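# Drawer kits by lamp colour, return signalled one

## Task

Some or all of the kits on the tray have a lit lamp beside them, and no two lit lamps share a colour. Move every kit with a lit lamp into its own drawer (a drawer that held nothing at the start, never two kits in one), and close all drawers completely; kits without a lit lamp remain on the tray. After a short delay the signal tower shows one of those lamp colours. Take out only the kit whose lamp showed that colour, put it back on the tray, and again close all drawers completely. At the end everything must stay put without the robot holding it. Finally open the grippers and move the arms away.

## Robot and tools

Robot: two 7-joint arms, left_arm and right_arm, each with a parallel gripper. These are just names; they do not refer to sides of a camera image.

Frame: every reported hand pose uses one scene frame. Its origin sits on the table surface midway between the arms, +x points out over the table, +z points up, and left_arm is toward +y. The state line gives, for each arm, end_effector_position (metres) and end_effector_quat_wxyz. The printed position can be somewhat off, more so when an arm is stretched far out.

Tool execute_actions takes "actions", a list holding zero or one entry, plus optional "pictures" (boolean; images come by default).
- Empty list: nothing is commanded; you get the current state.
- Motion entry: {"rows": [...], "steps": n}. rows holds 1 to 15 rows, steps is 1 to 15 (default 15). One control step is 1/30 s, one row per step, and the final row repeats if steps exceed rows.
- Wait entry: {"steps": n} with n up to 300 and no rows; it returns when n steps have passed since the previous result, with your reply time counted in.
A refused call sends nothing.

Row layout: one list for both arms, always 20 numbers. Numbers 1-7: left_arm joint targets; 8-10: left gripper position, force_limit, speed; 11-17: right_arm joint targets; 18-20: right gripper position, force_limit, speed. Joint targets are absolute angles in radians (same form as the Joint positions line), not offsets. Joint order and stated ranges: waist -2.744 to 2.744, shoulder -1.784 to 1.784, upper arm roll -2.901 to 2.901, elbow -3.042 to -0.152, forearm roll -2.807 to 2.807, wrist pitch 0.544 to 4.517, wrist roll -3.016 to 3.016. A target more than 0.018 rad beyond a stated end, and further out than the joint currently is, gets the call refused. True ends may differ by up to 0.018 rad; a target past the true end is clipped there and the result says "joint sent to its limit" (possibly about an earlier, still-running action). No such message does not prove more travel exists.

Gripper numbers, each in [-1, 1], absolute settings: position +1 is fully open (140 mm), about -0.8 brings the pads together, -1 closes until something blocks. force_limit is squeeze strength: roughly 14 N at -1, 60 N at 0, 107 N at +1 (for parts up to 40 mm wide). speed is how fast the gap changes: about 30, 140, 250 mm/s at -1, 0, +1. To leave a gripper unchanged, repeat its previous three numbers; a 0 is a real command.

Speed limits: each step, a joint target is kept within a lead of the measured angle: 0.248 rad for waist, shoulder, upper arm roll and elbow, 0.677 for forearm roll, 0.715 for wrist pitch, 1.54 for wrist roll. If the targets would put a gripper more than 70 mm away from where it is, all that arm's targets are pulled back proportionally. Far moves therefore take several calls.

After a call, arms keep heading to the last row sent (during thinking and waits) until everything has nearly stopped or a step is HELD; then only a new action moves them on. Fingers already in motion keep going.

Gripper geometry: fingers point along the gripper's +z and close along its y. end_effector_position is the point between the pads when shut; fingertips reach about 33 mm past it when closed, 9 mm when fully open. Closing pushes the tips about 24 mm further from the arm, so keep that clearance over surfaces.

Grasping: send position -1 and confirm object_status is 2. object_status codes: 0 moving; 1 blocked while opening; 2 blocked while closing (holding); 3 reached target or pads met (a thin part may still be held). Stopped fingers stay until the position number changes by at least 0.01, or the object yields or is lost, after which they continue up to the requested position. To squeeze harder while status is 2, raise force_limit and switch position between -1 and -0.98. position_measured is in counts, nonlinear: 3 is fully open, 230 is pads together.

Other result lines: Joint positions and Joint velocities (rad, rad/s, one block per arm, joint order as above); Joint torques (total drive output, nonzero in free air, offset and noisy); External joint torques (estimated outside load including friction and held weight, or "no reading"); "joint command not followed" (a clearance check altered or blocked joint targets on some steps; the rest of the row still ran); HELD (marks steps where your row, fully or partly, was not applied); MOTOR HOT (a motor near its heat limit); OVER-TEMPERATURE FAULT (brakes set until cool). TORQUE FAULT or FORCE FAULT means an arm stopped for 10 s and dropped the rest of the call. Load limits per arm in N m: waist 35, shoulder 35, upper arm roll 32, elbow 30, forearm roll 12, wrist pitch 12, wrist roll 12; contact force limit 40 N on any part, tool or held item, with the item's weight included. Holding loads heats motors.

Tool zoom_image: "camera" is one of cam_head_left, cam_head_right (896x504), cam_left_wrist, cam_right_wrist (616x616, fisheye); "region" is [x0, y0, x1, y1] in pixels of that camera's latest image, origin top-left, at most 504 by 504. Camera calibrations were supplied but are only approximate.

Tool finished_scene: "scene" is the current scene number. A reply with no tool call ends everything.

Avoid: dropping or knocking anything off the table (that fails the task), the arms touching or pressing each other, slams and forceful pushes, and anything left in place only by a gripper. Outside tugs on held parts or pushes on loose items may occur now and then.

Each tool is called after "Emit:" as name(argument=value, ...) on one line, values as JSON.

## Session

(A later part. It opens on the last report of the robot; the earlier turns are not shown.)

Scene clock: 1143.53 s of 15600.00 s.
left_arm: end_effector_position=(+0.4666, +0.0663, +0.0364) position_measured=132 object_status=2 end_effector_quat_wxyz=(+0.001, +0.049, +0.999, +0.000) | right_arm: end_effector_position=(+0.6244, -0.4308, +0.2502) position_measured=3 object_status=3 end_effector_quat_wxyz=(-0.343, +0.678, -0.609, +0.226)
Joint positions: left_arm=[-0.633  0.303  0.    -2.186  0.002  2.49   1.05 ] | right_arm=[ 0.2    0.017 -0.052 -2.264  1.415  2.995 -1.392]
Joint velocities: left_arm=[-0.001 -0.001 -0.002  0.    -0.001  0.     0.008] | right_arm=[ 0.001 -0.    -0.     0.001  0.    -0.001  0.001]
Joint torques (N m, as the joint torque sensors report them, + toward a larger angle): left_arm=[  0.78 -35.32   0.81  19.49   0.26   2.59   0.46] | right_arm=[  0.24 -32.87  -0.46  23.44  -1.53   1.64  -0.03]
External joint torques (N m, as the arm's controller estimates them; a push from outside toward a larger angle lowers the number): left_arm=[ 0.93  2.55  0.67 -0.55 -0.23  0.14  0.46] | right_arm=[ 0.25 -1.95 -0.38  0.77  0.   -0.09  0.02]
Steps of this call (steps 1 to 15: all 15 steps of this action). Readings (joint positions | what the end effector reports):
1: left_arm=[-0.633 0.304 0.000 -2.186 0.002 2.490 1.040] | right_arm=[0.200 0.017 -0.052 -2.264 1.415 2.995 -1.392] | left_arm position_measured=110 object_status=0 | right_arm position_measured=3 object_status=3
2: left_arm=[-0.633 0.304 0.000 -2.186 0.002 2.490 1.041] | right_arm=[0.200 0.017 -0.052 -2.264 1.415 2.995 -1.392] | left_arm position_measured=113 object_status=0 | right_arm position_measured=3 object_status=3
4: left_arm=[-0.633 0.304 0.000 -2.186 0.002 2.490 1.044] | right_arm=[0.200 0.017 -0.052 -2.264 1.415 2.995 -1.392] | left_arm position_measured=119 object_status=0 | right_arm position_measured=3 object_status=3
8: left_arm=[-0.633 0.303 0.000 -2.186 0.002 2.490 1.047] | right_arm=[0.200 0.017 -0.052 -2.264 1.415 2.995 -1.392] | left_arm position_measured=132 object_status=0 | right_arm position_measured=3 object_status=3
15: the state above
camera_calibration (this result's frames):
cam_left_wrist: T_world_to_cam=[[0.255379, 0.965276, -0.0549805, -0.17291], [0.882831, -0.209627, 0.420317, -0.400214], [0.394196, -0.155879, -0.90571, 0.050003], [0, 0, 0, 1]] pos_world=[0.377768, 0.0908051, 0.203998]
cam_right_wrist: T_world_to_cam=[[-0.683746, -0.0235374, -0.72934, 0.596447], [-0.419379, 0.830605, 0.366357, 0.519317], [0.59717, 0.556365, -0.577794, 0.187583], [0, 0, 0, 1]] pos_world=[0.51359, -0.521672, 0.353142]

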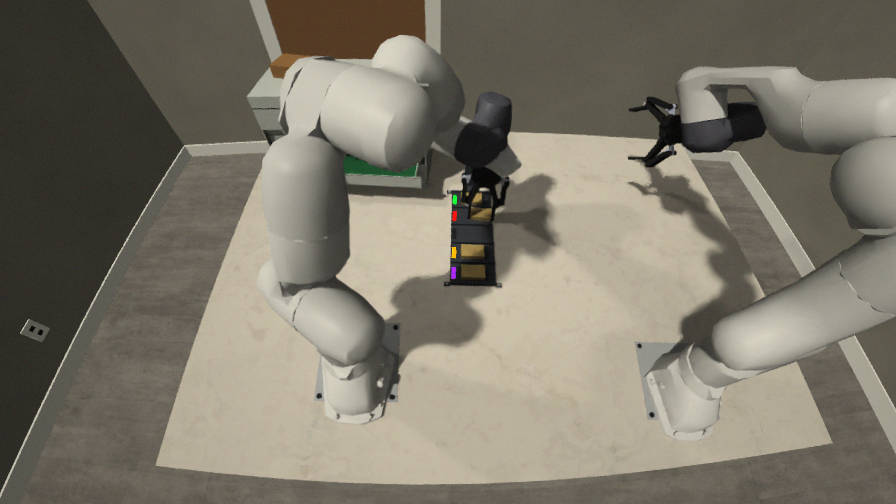

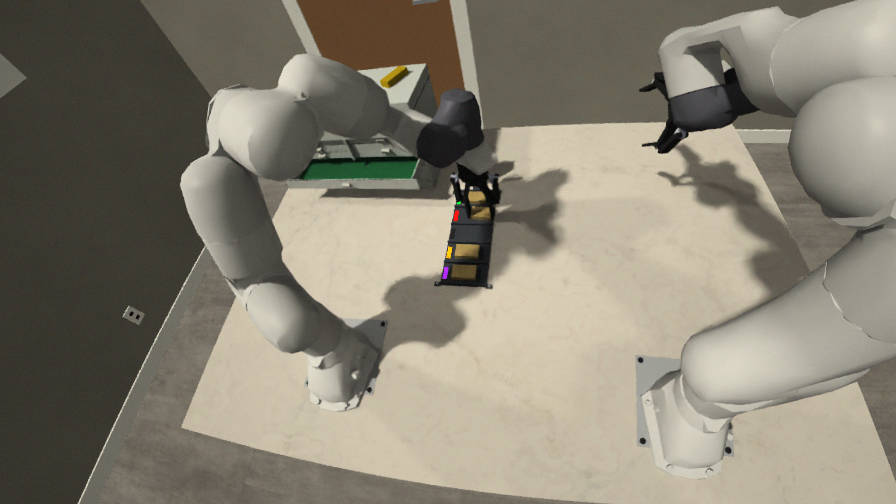

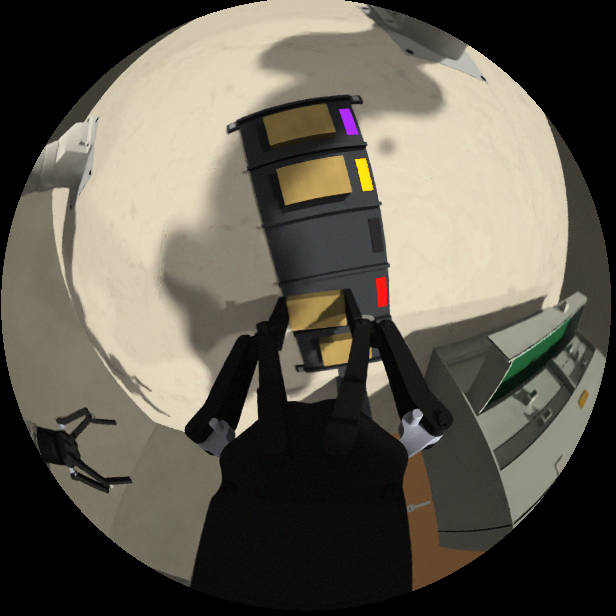

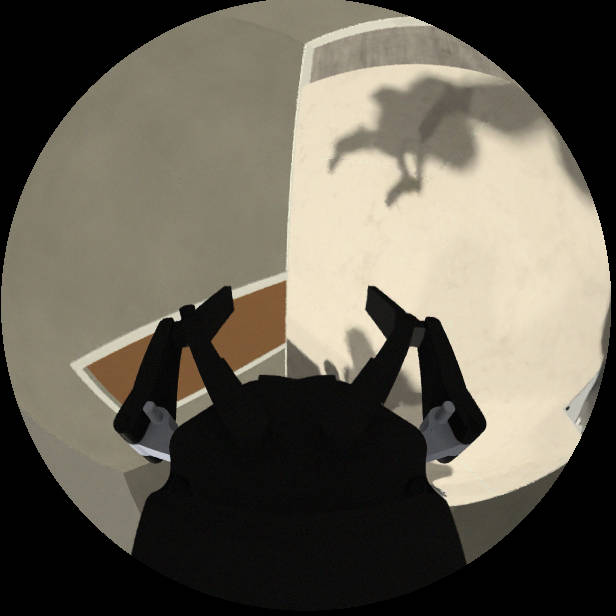

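Gripped. Lift and carry.

Emit:
execute_actions(actions=[{"rows":[[-0.630,0.295,0,-2.185,0,2.47,1.06,-0.3,-0.3,-0.7,0.2,0.017,-0.05,-2.264,1.415,2.995,-1.392,1,0,0],[-0.630,0.28,0,-2.185,0,2.445,1.06,-0.3,-0.3,-0.7,0.2,0.017,-0.05,-2.264,1.415,2.995,-1.392,1,0,0],[-0.630,0.26,0,-2.185,0,2.42,1.06,-0.3,-0.3,-0.7,0.2,0.017,-0.05,-2.264,1.415,2.995,-1.392,1,0,0],[-0.630,0.24,0,-2.183,0,2.39,1.06,-0.3,-0.3,-0.7,0.2,0.017,-0.05,-2.264,1.415,2.995,-1.392,1,0,0],[-0.630,0.215,0,-2.18,0,2.36,1.06,-0.3,-0.3,-0.7,0.2,0.017,-0.05,-2.264,1.415,2.995,-1.392,1,0,0],[-0.630,0.19,0,-2.176,0,2.33,1.06,-0.3,-0.3,-0.7,0.2,0.017,-0.05,-2.264,1.415,2.995,-1.392,1,0,0],[-0.630,0.165,0,-2.172,0,2.30,1.06,-0.3,-0.3,-0.7,0.2,0.017,-0.05,-2.264,1.415,2.995,-1.392,1,0,0],[-0.630,0.14,0,-2.168,0,2.27,1.06,-0.3,-0.3,-0.7,0.2,0.017,-0.05,-2.264,1.415,2.995,-1.392,1,0,0],[-0.630,0.115,0,-2.163,0,2.24,1.06,-0.3,-0.3,-0.7,0.2,0.017,-0.05,-2.264,1.415,2.995,-1.392,1,0,0],[-0.630,0.09,0,-2.158,0,2.21,1.06,-0.3,-0.3,-0.7,0.2,0.017,-0.05,-2.264,1.415,2.995,-1.392,1,0,0],[-0.630,0.065,0,-2.152,0,2.18,1.06,-0.3,-0.3,-0.7,0.2,0.017,-0.05,-2.264,1.415,2.995,-1.392,1,0,0],[-0.630,0.04,0,-2.146,0,2.15,1.06,-0.3,-0.3,-0.7,0.2,0.017,-0.05,-2.264,1.415,2.995,-1.392,1,0,0],[-0.630,0.015,0,-2.14,0,2.125,1.06,-0.3,-0.3,-0.7,0.2,0.017,-0.05,-2.264,1.415,2.995,-1.392,1,0,0],[-0.630,-0.011,0,-2.133,0,2.118,1.06,-0.3,-0.3,-0.7,0.2,0.017,-0.05,-2.264,1.415,2.995,-1.392,1,0,0]],"steps":15}], pictures=false)

Emit:
execute_actions(actions=[{"steps":8}], pictures=false)

Emit:
execute_actions(actions=[{"rows":[[-0.58,-0.011,0,-2.133,0,2.118,1.2,-0.3,-0.3,-0.7,0.2,0.017,-0.05,-2.264,1.415,2.995,-1.392,1,0,0],[-0.53,-0.011,0,-2.133,0,2.118,1.3,-0.3,-0.3,-0.7,0.2,0.017,-0.05,-2.264,1.415,2.995,-1.392,1,0,0],[-0.48,-0.011,0,-2.133,0,2.118,1.4,-0.3,-0.3,-0.7,0.2,0.017,-0.05,-2.264,1.415,2.995,-1.392,1,0,0],[-0.43,-0.011,0,-2.133,0,2.118,1.5,-0.3,-0.3,-0.7,0.2,0.017,-0.05,-2.264,1.415,2.995,-1.392,1,0,0],[-0.38,-0.011,0,-2.133,0,2.118,1.6,-0.3,-0.3,-0.7,0.2,0.017,-0.05,-2.264,1.415,2.995,-1.392,1,0,0],[-0.33,-0.011,0,-2.133,0,2.118,1.72,-0.3,-0.3,-0.7,0.2,0.017,-0.05,-2.264,1.415,2.995,-1.392,1,0,0],[-0.28,-0.011,0,-2.133,0,2.118,1.72,-0.3,-0.3,-0.7,0.2,0.017,-0.05,-2.264,1.415,2.995,-1.392,1,0,0],[-0.23,-0.011,0,-2.133,0,2.118,1.72,-0.3,-0.3,-0.7,0.2,0.017,-0.05,-2.264,1.415,2.995,-1.392,1,0,0],[-0.18,-0.011,0,-2.133,0,2.118,1.72,-0.3,-0.3,-0.7,0.2,0.017,-0.05,-2.264,1.415,2.995,-1.392,1,0,0],[-0.13,-0.011,0,-2.133,0,2.118,1.72,-0.3,-0.3,-0.7,0.2,0.017,-0.05,-2.264,1.415,2.995,-1.392,1,0,0],[-0.08,-0.011,0,-2.133,0,2.118,1.72,-0.3,-0.3,-0.7,0.2,0.017,-0.05,-2.264,1.415,2.995,-1.392,1,0,0],[-0.03,-0.011,0,-2.133,0,2.118,1.72,-0.3,-0.3,-0.7,0.2,0.017,-0.05,-2.264,1.415,2.995,-1.392,1,0,0],[0.02,-0.011,0,-2.133,0,2.118,1.72,-0.3,-0.3,-0.7,0.2,0.017,-0.05,-2.264,1.415,2.995,-1.392,1,0,0],[0.066,-0.011,0,-2.133,0,2.118,1.72,-0.3,-0.3,-0.7,0.2,0.017,-0.05,-2.264,1.415,2.995,-1.392,1,0,0]],"steps":15}], pictures=false)

Emit:
execute_actions(actions=[{"steps":25}])

Scene clock: 1185.10 s of 15600.00 s.
left_arm: end_effector_position=(+0.4631, +0.0689, +0.1857) position_measured=132 object_status=2 end_effector_quat_wxyz=(+0.018, +0.051, +0.998, -0.011) | right_arm: end_effector_position=(+0.6244, -0.4308, +0.2502) position_measured=3 object_status=3 end_effector_quat_wxyz=(-0.343, +0.678, -0.609, +0.226)
Joint positions: left_arm=[-0.633  0.024  0.    -2.142  0.002  2.208  1.053] | right_arm=[ 0.2    0.017 -0.052 -2.264  1.415  2.995 -1.392]
Joint velocities: left_arm=[-0.001 -0.598 -0.001  0.201  0.    -0.493 -0.001] | right_arm=[ 0.     0.001  0.    -0.001  0.    -0.001 -0.   ]
Joint torques (N m, as the joint torque sensors report them, + toward a larger angle): left_arm=[  0.81 -22.75   0.31  18.8    0.35   1.23   0.43] | right_arm=[  0.32 -32.28   0.15  23.06  -1.53   1.63   0.06]
External joint torques (N m, as the arm's controller estimates them; a push from outside toward a larger angle lowers the number): left_arm=[ 1.09 -1.83  0.57  1.25 -0.27 -0.6   0.43] | right_arm=[ 0.41 -1.43  0.31  0.44 -0.01 -0.1   0.1 ]
Steps of this call (steps 1 to 15: the robot went on to your last target; steps 16 to 90: nothing new was sent; then 38.07 s passed at rest; steps 91 to 105: all 15 steps of this action). Readings (joint positions | what the end effector reports):
91: left_arm=[-0.633 0.303 0.000 -2.186 0.002 2.487 1.053] | right_arm=[0.200 0.017 -0.052 -2.264 1.415 2.995 -1.392] | left_arm position_measured=132 object_status=2 | right_arm position_measured=3 object_status=3
92: left_arm=[-0.633 0.299 0.000 -2.186 0.002 2.480 1.053] | right_arm=[0.200 0.017 -0.052 -2.264 1.415 2.995 -1.392] | left_arm position_measured=132 object_status=2 | right_arm position_measured=3 object_status=3
94: left_arm=[-0.633 0.280 0.000 -2.188 0.002 2.456 1.053] | right_arm=[0.200 0.017 -0.052 -2.264 1.415 2.995 -1.392] | left_arm position_measured=132 object_status=2 | right_arm position_measured=3 object_status=3
98: left_arm=[-0.633 0.199 0.000 -2.182 0.002 2.376 1.053] | right_arm=[0.200 0.017 -0.052 -2.264 1.415 2.995 -1.392] | left_arm position_measured=132 object_status=2 | right_arm position_measured=3 object_status=3
105: the state above

Scene clock: 1185.37 s of 15600.00 s.
left_arm: end_effector_position=(+0.4534, +0.0758, +0.2035) position_measured=132 object_status=2 end_effector_quat_wxyz=(+0.009, +0.051, +0.999, -0.005) | right_arm: end_effector_position=(+0.6244, -0.4308, +0.2502) position_measured=3 object_status=3 end_effector_quat_wxyz=(-0.343, +0.678, -0.609, +0.226)
Joint positions: left_arm=[-0.633 -0.012  0.    -2.132  0.002  2.14   1.053] | right_arm=[ 0.2    0.017 -0.052 -2.264  1.415  2.995 -1.392]
Joint velocities: left_arm=[ 0.001  0.014 -0.    -0.021 -0.001 -0.121 -0.001] | right_arm=[ 0.001 -0.002 -0.     0.    -0.001  0.    -0.002]
Joint torques (N m, as the joint torque sensors report them, + toward a larger angle): left_arm=[  0.97 -30.31  -0.38  22.9    0.4    2.24   0.48] | right_arm=[  0.35 -32.62  -0.5   23.03  -1.53   1.64   0.06]
External joint torques (N m, as the arm's controller estimates them; a push from outside toward a larger angle lowers the number): left_arm=[ 0.95  1.21 -0.39 -1.16 -0.29 -0.35  0.49] | right_arm=[ 0.34 -1.55 -0.44  0.26  0.01 -0.09  0.11]
Steps of this call (steps 1 to 8: the robot went on to your last target). Readings (joint positions | what the end effector reports):
1: left_arm=[-0.633 0.007 0.000 -2.136 0.002 2.193 1.053] | right_arm=[0.200 0.017 -0.052 -2.264 1.415 2.995 -1.392] | left_arm position_measured=132 object_status=2 | right_arm position_measured=3 object_status=3
2: left_arm=[-0.633 -0.004 0.000 -2.131 0.002 2.182 1.053] | right_arm=[0.200 0.017 -0.052 -2.264 1.415 2.995 -1.392] | left_arm position_measured=132 object_status=2 | right_arm position_measured=3 object_status=3
4: left_arm=[-0.633 -0.013 0.000 -2.129 0.002 2.164 1.053] | right_arm=[0.200 0.017 -0.052 -2.264 1.415 2.995 -1.392] | left_arm position_measured=132 object_status=2 | right_arm position_measured=3 object_status=3
8: the state above

Scene clock: 1185.87 s of 15600.00 s.
left_arm: end_effector_position=(+0.5465, +0.3375, +0.2009) position_measured=132 object_status=2 end_effector_quat_wxyz=(+0.003, -0.022, +1.000, +0.000) | right_arm: end_effector_position=(+0.6244, -0.4308, +0.2502) position_measured=3 object_status=3 end_effector_quat_wxyz=(-0.343, +0.678, -0.609, +0.226)
Joint positions: left_arm=[-0.11  -0.01  -0.003 -2.133  0.001  2.127  1.427] | right_arm=[ 0.2    0.017 -0.052 -2.264  1.415  2.995 -1.392]
Joint velocities: left_arm=[ 1.138  0.     0.076 -0.     0.    -0.004  0.527] | right_arm=[ 0.001 -0.001 -0.     0.    -0.001 -0.001 -0.001]
Joint torques (N m, as the joint torque sensors report them, + toward a larger angle): left_arm=[ -3.79 -31.61  -2.22  23.38   0.68   1.8    0.62] | right_arm=[  0.36 -32.77   0.08  23.11  -1.56   1.63   0.03]
External joint torques (N m, as the arm's controller estimates them; a push from outside toward a larger angle lowers the number): left_arm=[ 1.03  0.16  1.32  0.51  0.02 -0.46  0.63] | right_arm=[ 0.2  -1.75 -0.02  0.35 -0.01 -0.09  0.07]
Steps of this call (steps 1 to 15: all 15 steps of this action). Readings (joint positions | what the end effector reports):
1: left_arm=[-0.624 -0.012 -0.005 -2.132 0.002 2.137 1.067] | right_arm=[0.200 0.017 -0.052 -2.264 1.415 2.995 -1.392] | left_arm position_measured=132 object_status=2 | right_arm position_measured=3 object_status=3
2: left_arm=[-0.604 -0.012 -0.010 -2.133 0.002 2.134 1.089] | right_arm=[0.200 0.017 -0.052 -2.264 1.415 2.995 -1.392] | left_arm position_measured=132 object_status=2 | right_arm position_measured=3 object_status=3
4: left_arm=[-0.541 -0.011 -0.014 -2.133 0.001 2.130 1.151] | right_arm=[0.200 0.017 -0.052 -2.264 1.415 2.995 -1.392] | left_arm position_measured=132 object_status=2 | right_arm position_measured=3 object_status=3
8: left_arm=[-0.391 -0.011 -0.008 -2.133 0.001 2.128 1.284] | right_arm=[0.200 0.017 -0.052 -2.264 1.415 2.995 -1.392] | left_arm position_measured=132 object_status=2 | right_arm position_measured=3 object_status=3
15: the state above

Scene clock: 1186.70 s of 15600.00 s.
left_arm: end_effector_position=(+0.5451, +0.4361, +0.2002) position_measured=132 object_status=2 end_effector_quat_wxyz=(-0.001, +0.020, +1.000, +0.001) | right_arm: end_effector_position=(+0.6244, -0.4308, +0.2502) position_measured=3 object_status=3 end_effector_quat_wxyz=(-0.343, +0.678, -0.609, +0.226)
Joint positions: left_arm=[ 0.068 -0.01   0.003 -2.133  0.001  2.121  1.694] | right_arm=[ 0.2    0.017 -0.052 -2.264  1.415  2.995 -1.392]
Joint velocities: left_arm=[-0.     0.001 -0.003 -0.001  0.001 -0.     0.064] | right_arm=[-0.    -0.001  0.001  0.    -0.001  0.     0.001]
Joint torques (N m, as the joint torque sensors report them, + toward a larger angle): left_arm=[ -2.23 -31.08  -0.64  22.82   0.64   1.99   0.33] | right_arm=[ -0.08 -32.97  -0.04  22.84  -1.52   1.62   0.08]
External joint torques (N m, as the arm's controller estimates them; a push from outside toward a larger angle lowers the number): left_arm=[-2.11 -0.33 -0.51 -0.53 -0.06 -0.4   0.33] | right_arm=[-0.03 -1.97  0.07  0.15  0.02 -0.11  0.12]
Steps of this call (steps 1 to 25: the robot went on to your last target). Readings (joint positions | what the end effector reports):
1: left_arm=[-0.070 -0.010 -0.003 -2.133 0.001 2.127 1.448] | right_arm=[0.200 0.017 -0.052 -2.264 1.415 2.995 -1.392] | left_arm position_measured=132 object_status=2 | right_arm position_measured=3 object_status=3
2: left_arm=[-0.030 -0.010 -0.002 -2.133 0.001 2.126 1.473] | right_arm=[0.200 0.017 -0.052 -2.264 1.415 2.995 -1.392] | left_arm position_measured=132 object_status=2 | right_arm position_measured=3 object_status=3
4: left_arm=[0.031 -0.010 0.006 -2.133 0.001 2.125 1.520] | right_arm=[0.200 0.017 -0.052 -2.264 1.415 2.995 -1.392] | left_arm position_measured=132 object_status=2 | right_arm position_measured=3 object_status=3
8: left_arm=[0.067 -0.010 0.011 -2.133 0.001 2.123 1.589] | right_arm=[0.200 0.017 -0.052 -2.264 1.415 2.995 -1.392] | left_arm position_measured=132 object_status=2 | right_arm position_measured=3 object_status=3
25: the state above
camera_calibration (this result's frames):
cam_left_wrist: T_world_to_cam=[[0.197709, 0.978709, -0.0551309, -0.515374], [0.894735, -0.157199, 0.418016, -0.489771], [0.40045, -0.131973, -0.906765, 0.211428], [0, 0, 0, 1]] pos_world=[0.455443, 0.455313, 0.368035]
cam_right_wrist: T_world_to_cam=[[-0.683746, -0.0235375, -0.72934, 0.596447], [-0.419379, 0.830605, 0.366357, 0.519317], [0.59717, 0.556365, -0.577794, 0.187583], [0, 0, 0, 1]] pos_world=[0.51359, -0.521672, 0.353142]

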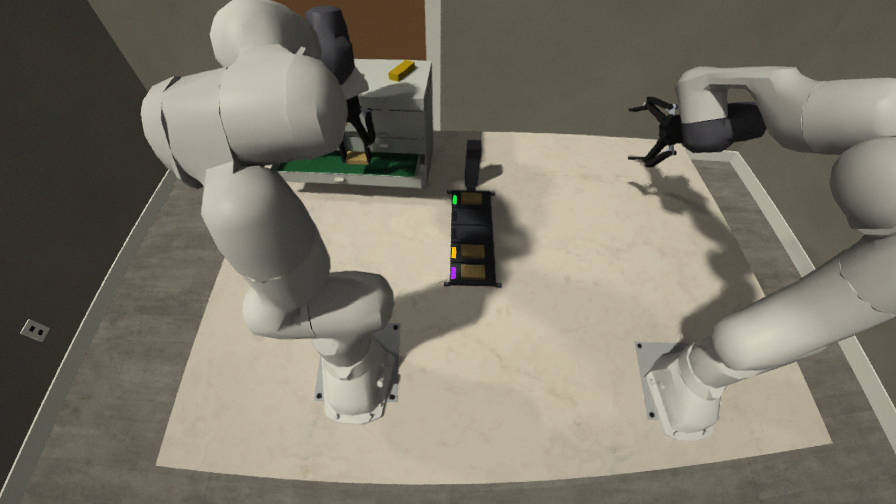

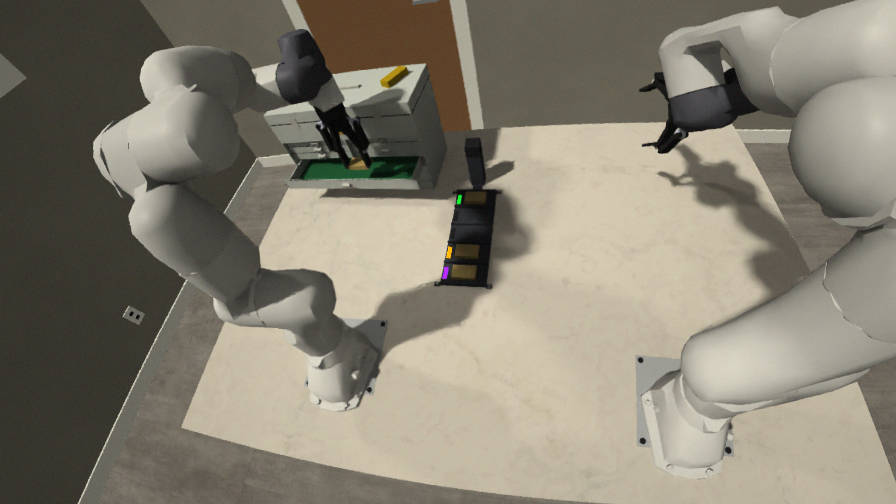

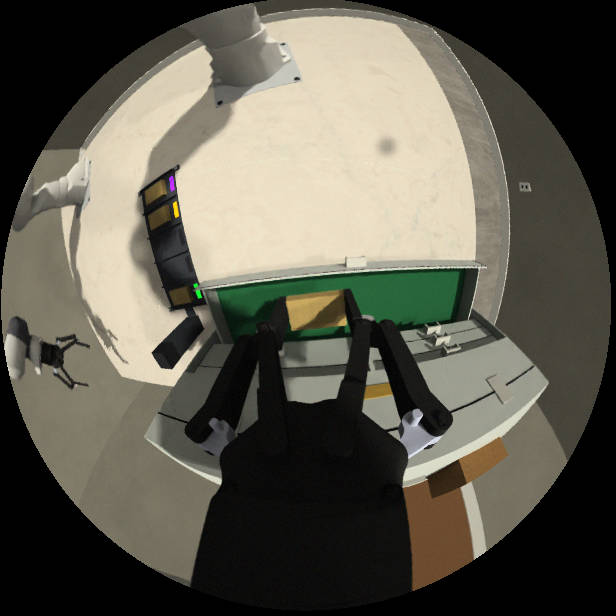

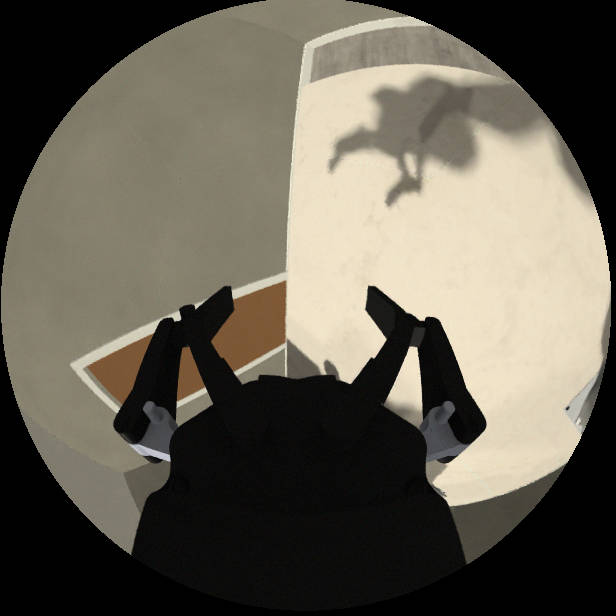

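Emit:
execute_actions(actions=[{"rows":[[0.066,-0.005,0,-2.133,0,2.15,1.72,-0.3,-0.3,-0.7,0.2,0.017,-0.05,-2.264,1.415,2.995,-1.392,1,0,0],[0.066,0.005,0,-2.133,0,2.17,1.72,-0.3,-0.3,-0.7,0.2,0.017,-0.05,-2.264,1.415,2.995,-1.392,1,0,0],[0.066,0.015,0,-2.135,0,2.19,1.72,-0.3,-0.3,-0.7,0.2,0.017,-0.05,-2.264,1.415,2.995,-1.392,1,0,0],[0.066,0.025,0,-2.138,0,2.21,1.72,-0.3,-0.3,-0.7,0.2,0.017,-0.05,-2.264,1.415,2.995,-1.392,1,0,0],[0.066,0.035,0,-2.142,0,2.225,1.72,-0.3,-0.3,-0.7,0.2,0.017,-0.05,-2.264,1.415,2.995,-1.392,1,0,0],[0.066,0.045,0,-2.146,0,2.24,1.72,-0.3,-0.3,-0.7,0.2,0.017,-0.05,-2.264,1.415,2.995,-1.392,1,0,0],[0.066,0.055,0,-2.15,0,2.245,1.72,-0.3,-0.3,-0.7,0.2,0.017,-0.05,-2.264,1.415,2.995,-1.392,1,0,0],[0.066,0.067,0,-2.154,0,2.245,1.72,-0.3,-0.3,-0.7,0.2,0.017,-0.05,-2.264,1.415,2.995,-1.392,1,0,0],[0.066,0.079,0,-2.158,0,2.242,1.72,-0.3,-0.3,-0.7,0.2,0.017,-0.05,-2.264,1.415,2.995,-1.392,1,0,0]],"steps":15}], pictures=false)

Emit:
execute_actions(actions=[{"steps":15}])

Scene clock: 1208.70 s of 15600.00 s.
left_arm: end_effector_position=(+0.5509, +0.4365, +0.1474) position_measured=132 object_status=2 end_effector_quat_wxyz=(-0.008, +0.030, +1.000, -0.000) | right_arm: end_effector_position=(+0.6244, -0.4308, +0.2502) position_measured=3 object_status=3 end_effector_quat_wxyz=(-0.343, +0.678, -0.609, +0.226)
Joint positions: left_arm=[ 0.068  0.081  0.002 -2.16   0.001  2.226  1.713] | right_arm=[ 0.2    0.017 -0.052 -2.264  1.415  2.995 -1.392]
Joint velocities: left_arm=[-0.     0.    -0.     0.001 -0.     0.066  0.001] | right_arm=[-0.002  0.    -0.002  0.001 -0.001  0.     0.001]
Joint torques (N m, as the joint torque sensors report them, + toward a larger angle): left_arm=[ -1.34 -34.92  -1.51  22.71   0.48   3.26   0.35] | right_arm=[  0.47 -33.05  -0.18  23.27  -1.59   1.62   0.02]
External joint torques (N m, as the arm's controller estimates them; a push from outside toward a larger angle lowers the number): left_arm=[-1.34 -0.36 -1.6  -0.92 -0.18  0.91  0.35] | right_arm=[ 0.58 -2.12 -0.01  0.57 -0.05 -0.12  0.06]
Steps of this call (steps 1 to 30: the robot went on to your last target; steps 31 to 90: nothing new was sent; then 18.50 s passed at rest; steps 91 to 105: all 15 steps of this action). Readings (joint positions | what the end effector reports):
91: left_arm=[0.068 -0.010 0.002 -2.133 0.001 2.125 1.713] | right_arm=[0.200 0.017 -0.052 -2.264 1.415 2.995 -1.392] | left_arm position_measured=132 object_status=2 | right_arm position_measured=3 object_status=3
92: left_arm=[0.068 -0.007 0.002 -2.133 0.001 2.132 1.713] | right_arm=[0.200 0.017 -0.052 -2.264 1.415 2.995 -1.392] | left_arm position_measured=132 object_status=2 | right_arm position_measured=3 object_status=3
94: left_arm=[0.068 0.004 0.002 -2.133 0.001 2.153 1.713] | right_arm=[0.200 0.017 -0.052 -2.264 1.415 2.995 -1.392] | left_arm position_measured=132 object_status=2 | right_arm position_measured=3 object_status=3
98: left_arm=[0.068 0.041 0.002 -2.144 0.001 2.199 1.713] | right_arm=[0.200 0.017 -0.052 -2.264 1.415 2.995 -1.392] | left_arm position_measured=132 object_status=2 | right_arm position_measured=3 object_status=3
105: the state above

Scene clock: 1209.20 s of 15600.00 s.
left_arm: end_effector_position=(+0.5542, +0.4368, +0.1483) position_measured=132 object_status=2 end_effector_quat_wxyz=(-0.003, +0.030, +1.000, +0.000) | right_arm: end_effector_position=(+0.6244, -0.4308, +0.2502) position_measured=3 object_status=3 end_effector_quat_wxyz=(-0.343, +0.678, -0.609, +0.226)
Joint positions: left_arm=[ 0.068  0.081  0.002 -2.16   0.001  2.236  1.713] | right_arm=[ 0.2    0.017 -0.052 -2.264  1.415  2.995 -1.392]
Joint velocities: left_arm=[-0.    -0.001 -0.001 -0.    -0.001  0.003 -0.001] | right_arm=[ 0.001  0.001  0.    -0.     0.001 -0.    -0.   ]
Joint torques (N m, as the joint torque sensors report them, + toward a larger angle): left_arm=[ -1.43 -33.48  -0.95  23.39   0.51   3.35   0.49] | right_arm=[ -0.13 -32.84   0.08  23.25  -1.56   1.65   0.01]
External joint torques (N m, as the arm's controller estimates them; a push from outside toward a larger angle lowers the number): left_arm=[-1.4  -0.19 -1.    0.71 -0.14  0.94  0.49] | right_arm=[-0.21 -2.08  0.06  0.64 -0.02 -0.06  0.05]
Steps of this call (steps 1 to 15: the robot went on to your last target). Readings (joint positions | what the end effector reports):
1: left_arm=[0.068 0.081 0.002 -2.160 0.001 2.228 1.713] | right_arm=[0.200 0.017 -0.052 -2.264 1.415 2.995 -1.392] | left_arm position_measured=132 object_status=2 | right_arm position_measured=3 object_status=3
2: left_arm=[0.068 0.081 0.002 -2.160 0.001 2.229 1.713] | right_arm=[0.200 0.017 -0.052 -2.264 1.415 2.995 -1.392] | left_arm position_measured=132 object_status=2 | right_arm position_measured=3 object_status=3
4: left_arm=[0.068 0.081 0.002 -2.160 0.001 2.232 1.713] | right_arm=[0.200 0.017 -0.052 -2.264 1.415 2.995 -1.392] | left_arm position_measured=132 object_status=2 | right_arm position_measured=3 object_status=3
8: left_arm=[0.068 0.081 0.002 -2.160 0.001 2.235 1.713] | right_arm=[0.200 0.017 -0.052 -2.264 1.415 2.995 -1.392] | left_arm position_measured=132 object_status=2 | right_arm position_measured=3 object_status=3
15: the state above
camera_calibration (this result's frames):
cam_left_wrist: T_world_to_cam=[[0.216712, 0.974614, -0.0562509, -0.52927], [0.893173, -0.174686, 0.4144, -0.467041], [0.394053, -0.140047, -0.908355, 0.168046], [0, 0, 0, 1]] pos_world=[0.465629, 0.457782, 0.316415]
cam_right_wrist: T_world_to_cam=[[-0.683746, -0.0235373, -0.72934, 0.596447], [-0.419379, 0.830605, 0.366357, 0.519317], [0.59717, 0.556365, -0.577794, 0.187583], [0, 0, 0, 1]] pos_world=[0.51359, -0.521672, 0.353142]

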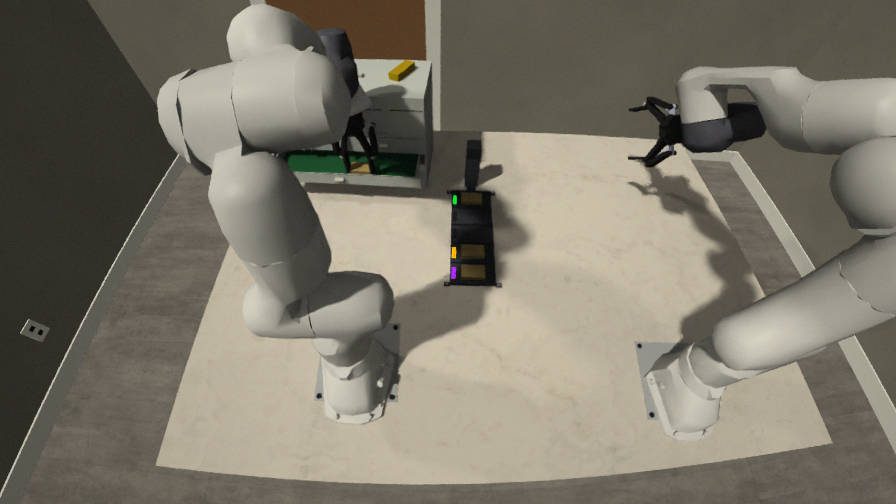

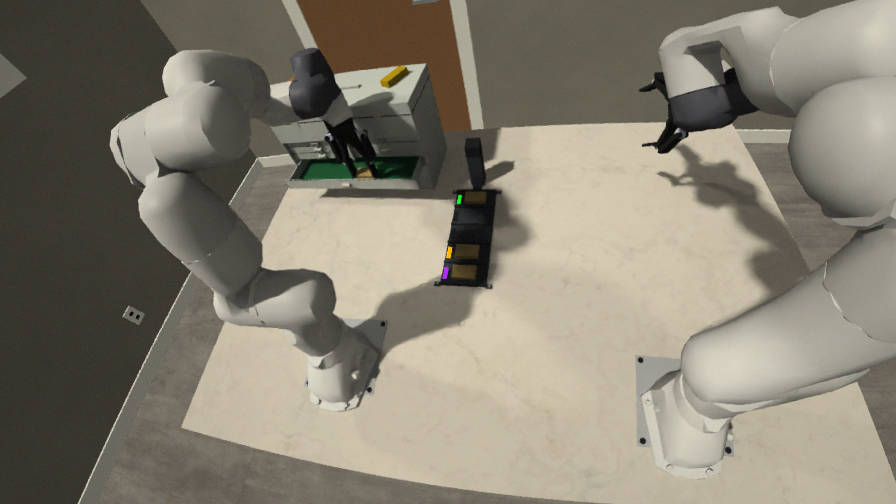

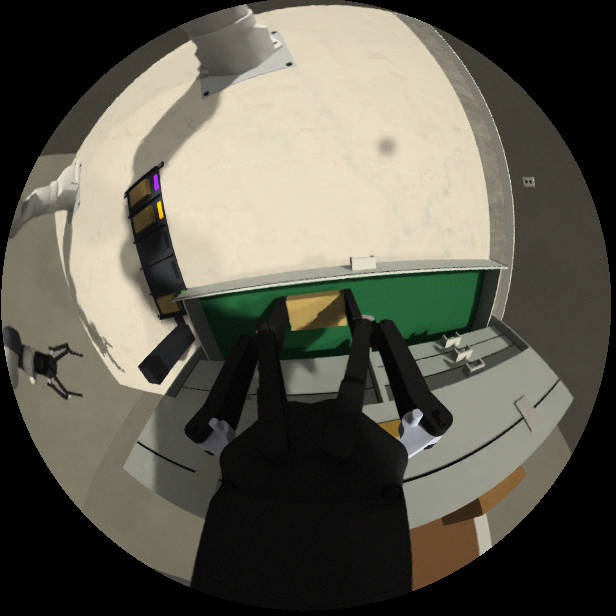

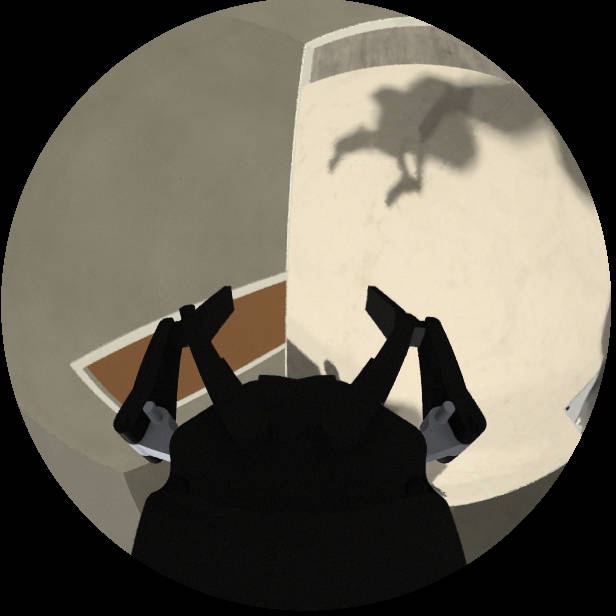

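Descend slowly to z≈.128.

Emit:
execute_actions(actions=[{"rows":[[0.066,0.082,0,-2.160,0,2.26,1.72,-0.3,-0.3,-0.7,0.2,0.017,-0.05,-2.264,1.415,2.995,-1.392,1,0,0],[0.066,0.085,0,-2.162,0,2.268,1.72,-0.3,-0.3,-0.7,0.2,0.017,-0.05,-2.264,1.415,2.995,-1.392,1,0,0],[0.066,0.088,0,-2.164,0,2.275,1.72,-0.3,-0.3,-0.7,0.2,0.017,-0.05,-2.264,1.415,2.995,-1.392,1,0,0],[0.066,0.091,0,-2.166,0,2.282,1.72,-0.3,-0.3,-0.7,0.2,0.017,-0.05,-2.264,1.415,2.995,-1.392,1,0,0],[0.066,0.094,0,-2.168,0,2.288,1.72,-0.3,-0.3,-0.7,0.2,0.017,-0.05,-2.264,1.415,2.995,-1.392,1,0,0],[0.066,0.097,0,-2.170,0,2.294,1.72,-0.3,-0.3,-0.7,0.2,0.017,-0.05,-2.264,1.415,2.995,-1.392,1,0,0],[0.066,0.100,0,-2.172,0,2.298,1.72,-0.3,-0.3,-0.7,0.2,0.017,-0.05,-2.264,1.415,2.995,-1.392,1,0,0],[0.066,0.103,0,-2.174,0,2.298,1.72,-0.3,-0.3,-0.7,0.2,0.017,-0.05,-2.264,1.415,2.995,-1.392,1,0,0],[0.066,0.106,0,-2.176,0,2.298,1.72,-0.3,-0.3,-0.7,0.2,0.017,-0.05,-2.264,1.415,2.995,-1.392,1,0,0],[0.066,0.109,0,-2.179,0,2.296,1.72,-0.3,-0.3,-0.7,0.2,0.017,-0.05,-2.264,1.415,2.995,-1.392,1,0,0]],"steps":15}], pictures=false)

Emit:
execute_actions(actions=[{"steps":12}], pictures=false)

Scene clock: 1228.43 s of 15600.00 s.
left_arm: end_effector_position=(+0.5589, +0.4372, +0.1341) position_measured=132 object_status=2 end_effector_quat_wxyz=(+0.004, +0.030, +1.000, +0.001) | right_arm: end_effector_position=(+0.6244, -0.4308, +0.2502) position_measured=3 object_status=3 end_effector_quat_wxyz=(-0.343, +0.678, -0.609, +0.226)
Joint positions: left_arm=[ 0.068  0.104  0.002 -2.175  0.001  2.287  1.713] | right_arm=[ 0.2    0.017 -0.052 -2.264  1.415  2.995 -1.392]
Joint velocities: left_arm=[ 0.001  0.001 -0.    -0.002  0.001  0.022  0.001] | right_arm=[ 0.    -0.001 -0.001  0.001 -0.001 -0.001 -0.   ]
Joint torques (N m, as the joint torque sensors report them, + toward a larger angle): left_arm=[ -1.82 -30.48  -1.07  18.8    0.56   3.27   0.39] | right_arm=[  0.6  -33.    -0.27  23.03  -1.57   1.58   0.02]
External joint torques (N m, as the arm's controller estimates them; a push from outside toward a larger angle lowers the number): left_arm=[-1.87  3.08 -1.24 -3.52 -0.07  0.85  0.39] | right_arm=[ 0.43 -1.97 -0.38  0.26 -0.01 -0.13  0.06]
Steps of this call (steps 1 to 15: the robot went on to your last target; steps 16 to 90: nothing new was sent; then 15.73 s passed at rest; steps 91 to 105: all 15 steps of this action). Readings (joint positions | what the end effector reports):
91: left_arm=[0.068 0.081 0.002 -2.160 0.001 2.240 1.713] | right_arm=[0.200 0.017 -0.052 -2.264 1.415 2.995 -1.392] | left_arm position_measured=132 object_status=2 | right_arm position_measured=3 object_status=3
92: left_arm=[0.068 0.082 0.002 -2.161 0.001 2.244 1.713] | right_arm=[0.200 0.017 -0.052 -2.264 1.415 2.995 -1.392] | left_arm position_measured=132 object_status=2 | right_arm position_measured=3 object_status=3
94: left_arm=[0.068 0.084 0.002 -2.162 0.001 2.254 1.713] | right_arm=[0.200 0.017 -0.052 -2.264 1.415 2.995 -1.392] | left_arm position_measured=132 object_status=2 | right_arm position_measured=3 object_status=3
98: left_arm=[0.068 0.095 0.002 -2.169 0.001 2.274 1.713] | right_arm=[0.200 0.017 -0.052 -2.264 1.415 2.995 -1.392] | left_arm position_measured=132 object_status=2 | right_arm position_measured=3 object_status=3
105: the state above

Scene clock: 1228.83 s of 15600.00 s.
left_arm: end_effector_position=(+0.5596, +0.4372, +0.1341) position_measured=132 object_status=2 end_effector_quat_wxyz=(+0.006, +0.030, +1.000, +0.001) | right_arm: end_effector_position=(+0.6244, -0.4308, +0.2502) position_measured=3 object_status=3 end_effector_quat_wxyz=(-0.343, +0.678, -0.609, +0.226)
Joint positions: left_arm=[ 0.068  0.104  0.002 -2.175  0.001  2.29   1.714] | right_arm=[ 0.2    0.017 -0.052 -2.264  1.415  2.995 -1.392]
Joint velocities: left_arm=[ 0.001  0.    -0.001 -0.    -0.     0.003  0.001] | right_arm=[ 0.001  0.001  0.001 -0.    -0.001  0.001 -0.001]
Joint torques (N m, as the joint torque sensors report them, + toward a larger angle): left_arm=[ -1.43 -29.81  -1.45  19.87   0.48   3.44   0.42] | right_arm=[ -0.11 -32.5    0.04  23.08  -1.54   1.67   0.01]
External joint torques (N m, as the arm's controller estimates them; a push from outside toward a larger angle lowers the number): left_arm=[-1.39  3.81 -1.52 -2.46 -0.15  1.    0.42] | right_arm=[-0.21 -1.61  0.01  0.41  0.   -0.05  0.05]
Steps of this call (steps 1 to 12: the robot went on to your last target). Readings (joint positions | what the end effector reports):
1: left_arm=[0.068 0.104 0.002 -2.175 0.001 2.288 1.713] | right_arm=[0.200 0.017 -0.052 -2.264 1.415 2.995 -1.392] | left_arm position_measured=132 object_status=2 | right_arm position_measured=3 object_status=3
2: left_arm=[0.068 0.104 0.002 -2.175 0.001 2.288 1.713] | right_arm=[0.200 0.017 -0.052 -2.264 1.415 2.995 -1.392] | left_arm position_measured=132 object_status=2 | right_arm position_measured=3 object_status=3
4: left_arm=[0.068 0.104 0.002 -2.175 0.001 2.289 1.713] | right_arm=[0.200 0.017 -0.052 -2.264 1.415 2.995 -1.392] | left_arm position_measured=132 object_status=2 | right_arm position_measured=3 object_status=3
8: left_arm=[0.068 0.104 0.002 -2.175 0.001 2.290 1.713] | right_arm=[0.200 0.017 -0.052 -2.264 1.415 2.995 -1.392] | left_arm position_measured=132 object_status=2 | right_arm position_measured=3 object_status=3
12: the state above

Emit:
execute_actions(actions=[{"rows":[[0.066,0.103,0,-2.174,0,2.29,1.72,0.15,-0.3,-0.3,0.2,0.017,-0.05,-2.264,1.415,2.995,-1.392,1,0,0]],"steps":12}], pictures=false)

Emit:
execute_actions(actions=[{"rows":[[0.066,0.09,0,-2.168,0,2.25,1.72,0.15,-0.3,-0.3,0.2,0.017,-0.05,-2.264,1.415,2.995,-1.392,1,0,0],[0.066,0.075,0,-2.16,0,2.22,1.72,0.15,-0.3,-0.3,0.2,0.017,-0.05,-2.264,1.415,2.995,-1.392,1,0,0],[0.066,0.055,0,-2.152,0,2.19,1.72,0.15,-0.3,-0.3,0.2,0.017,-0.05,-2.264,1.415,2.995,-1.392,1,0,0],[0.066,0.035,0,-2.145,0,2.16,1.72,0.15,-0.3,-0.3,0.2,0.017,-0.05,-2.264,1.415,2.995,-1.392,1,0,0],[0.066,0.01,0,-2.138,0,2.13,1.72,0.15,-0.3,-0.3,0.2,0.017,-0.05,-2.264,1.415,2.995,-1.392,1,0,0],[0.066,-0.011,0,-2.133,0,2.118,1.72,0.15,-0.3,-0.3,0.2,0.017,-0.05,-2.264,1.415,2.995,-1.392,1,0,0]],"steps":15}])

Scene clock: 1239.97 s of 15600.00 s.
left_arm: end_effector_position=(+0.5598, +0.4372, +0.1343) position_measured=110 object_status=0 end_effector_quat_wxyz=(+0.006, +0.030, +1.000, +0.001) | right_arm: end_effector_position=(+0.6244, -0.4308, +0.2502) position_measured=3 object_status=3 end_effector_quat_wxyz=(-0.343, +0.678, -0.609, +0.226)
Joint positions: left_arm=[ 0.068  0.103  0.002 -2.175  0.001  2.291  1.714] | right_arm=[ 0.2    0.017 -0.052 -2.264  1.415  2.995 -1.392]
Joint velocities: left_arm=[ 0.002 -0.003  0.    -0.001  0.001 -0.001  0.   ] | right_arm=[-0.001 -0.001 -0.002 -0.    -0.001  0.001 -0.   ]
Joint torques (N m, as the joint torque sensors report them, + toward a larger angle): left_arm=[ -1.39 -33.72  -1.18  22.61   0.43   2.49   0.47] | right_arm=[  0.   -33.05  -0.48  23.13  -1.54   1.62   0.05]
External joint torques (N m, as the arm's controller estimates them; a push from outside toward a larger angle lowers the number): left_arm=[-1.56 -0.03 -1.45  0.27 -0.2   0.05  0.47] | right_arm=[ 0.13 -2.05 -0.29  0.39  0.   -0.13  0.1 ]
Steps of this call (steps 1 to 15: the robot went on to your last target; steps 16 to 90: nothing new was sent; then 7.73 s passed at rest; steps 91 to 102: all 12 steps of this action). Readings (joint positions | what the end effector reports):
91: left_arm=[0.068 0.103 0.002 -2.175 0.001 2.291 1.714] | right_arm=[0.200 0.017 -0.052 -2.264 1.415 2.995 -1.392] | left_arm position_measured=132 object_status=0 | right_arm position_measured=3 object_status=3
92: left_arm=[0.068 0.103 0.002 -2.175 0.001 2.291 1.714] | right_arm=[0.200 0.017 -0.052 -2.264 1.415 2.995 -1.392] | left_arm position_measured=132 object_status=0 | right_arm position_measured=3 object_status=3
94: left_arm=[0.068 0.103 0.002 -2.175 0.001 2.291 1.714] | right_arm=[0.200 0.017 -0.052 -2.264 1.415 2.995 -1.392] | left_arm position_measured=116 object_status=0 | right_arm position_measured=3 object_status=3
98: left_arm=[0.068 0.103 0.002 -2.175 0.001 2.291 1.714] | right_arm=[0.200 0.017 -0.052 -2.264 1.415 2.995 -1.392] | left_arm position_measured=110 object_status=0 | right_arm position_measured=3 object_status=3
102: the state above

Scene clock: 1240.47 s of 15600.00 s.
left_arm: end_effector_position=(+0.5514, +0.4365, +0.2041) position_measured=110 object_status=3 end_effector_quat_wxyz=(+0.010, +0.030, +1.000, +0.002) | right_arm: end_effector_position=(+0.6244, -0.4308, +0.2502) position_measured=3 object_status=3 end_effector_quat_wxyz=(-0.343, +0.678, -0.609, +0.226)
Joint positions: left_arm=[ 0.068 -0.013  0.002 -2.131  0.001  2.137  1.714] | right_arm=[ 0.2    0.017 -0.052 -2.264  1.415  2.995 -1.392]
Joint velocities: left_arm=[ 0.     0.006 -0.001 -0.01   0.    -0.092  0.   ] | right_arm=[ 0.     0.001  0.    -0.001  0.001  0.    -0.   ]
Joint torques (N m, as the joint torque sensors report them, + toward a larger angle): left_arm=[ -1.6  -30.06  -1.45  22.25   0.61   1.99   0.42] | right_arm=[  0.37 -32.63  -0.18  23.19  -1.59   1.66   0.1 ]
External joint torques (N m, as the arm's controller estimates them; a push from outside toward a larger angle lowers the number): left_arm=[-1.44  1.14 -1.28 -1.63 -0.1  -0.54  0.42] | right_arm=[ 0.3  -1.76 -0.18  0.55 -0.06 -0.05  0.14]
Steps of this call (steps 1 to 15: all 15 steps of this action). Readings (joint positions | what the end effector reports):
1: left_arm=[0.068 0.102 0.002 -2.175 0.001 2.284 1.714] | right_arm=[0.200 0.017 -0.052 -2.264 1.415 2.995 -1.392] | left_arm position_measured=110 object_status=0 | right_arm position_measured=3 object_status=3
2: left_arm=[0.068 0.098 0.002 -2.173 0.001 2.273 1.714] | right_arm=[0.200 0.017 -0.052 -2.264 1.415 2.995 -1.392] | left_arm position_measured=110 object_status=3 | right_arm position_measured=3 object_status=3
4: left_arm=[0.068 0.077 0.002 -2.165 0.001 2.241 1.714] | right_arm=[0.200 0.017 -0.052 -2.264 1.415 2.995 -1.392] | left_arm position_measured=110 object_status=3 | right_arm position_measured=3 object_status=3
8: left_arm=[0.068 0.007 0.002 -2.139 0.001 2.178 1.714] | right_arm=[0.200 0.017 -0.052 -2.264 1.415 2.995 -1.392] | left_arm position_measured=110 object_status=3 | right_arm position_measured=3 object_status=3
15: the state above
camera_calibration (this result's frames):
cam_left_wrist: T_world_to_cam=[[0.218304, 0.97465, -0.049003, -0.527585], [0.882635, -0.175775, 0.435958, -0.485799], [0.416293, -0.138423, -0.898632, 0.204911], [0, 0, 0, 1]] pos_world=[0.458653, 0.457184, 0.370074]
cam_right_wrist: T_world_to_cam=[[-0.683746, -0.0235374, -0.72934, 0.596447], [-0.419379, 0.830605, 0.366357, 0.519317], [0.59717, 0.556365, -0.577794, 0.187583], [0, 0, 0, 1]] pos_world=[0.51359, -0.521672, 0.353142]

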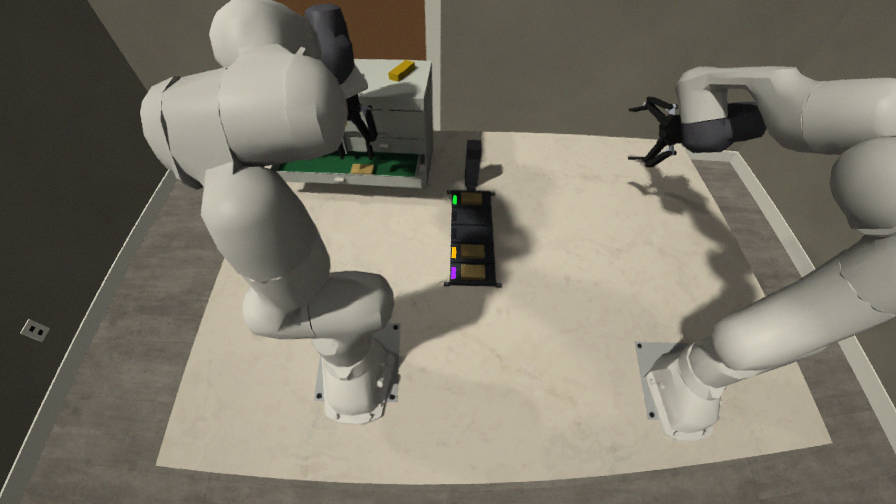

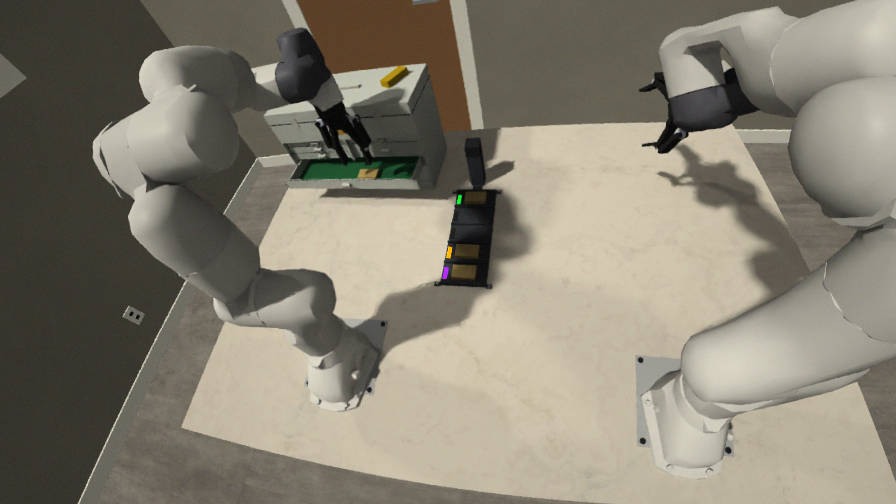

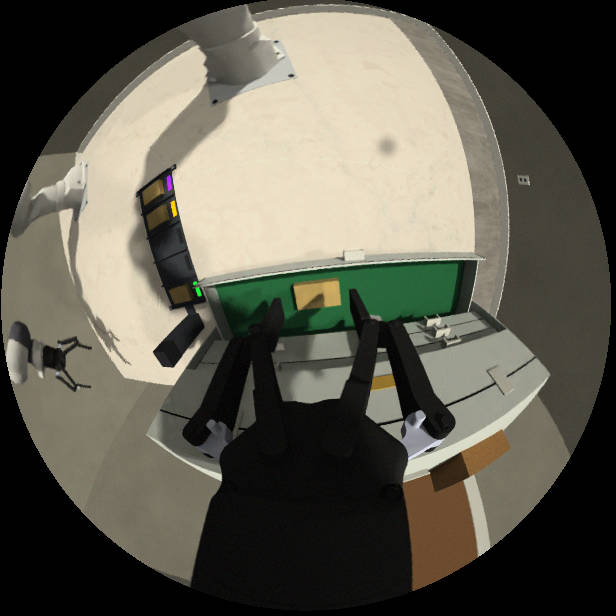

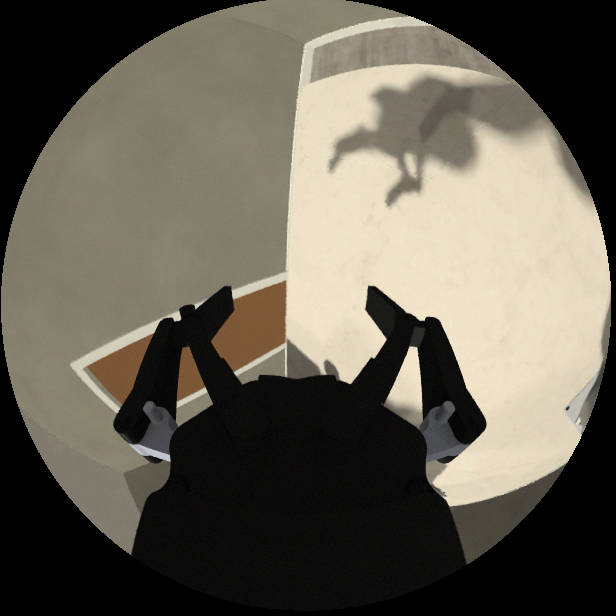

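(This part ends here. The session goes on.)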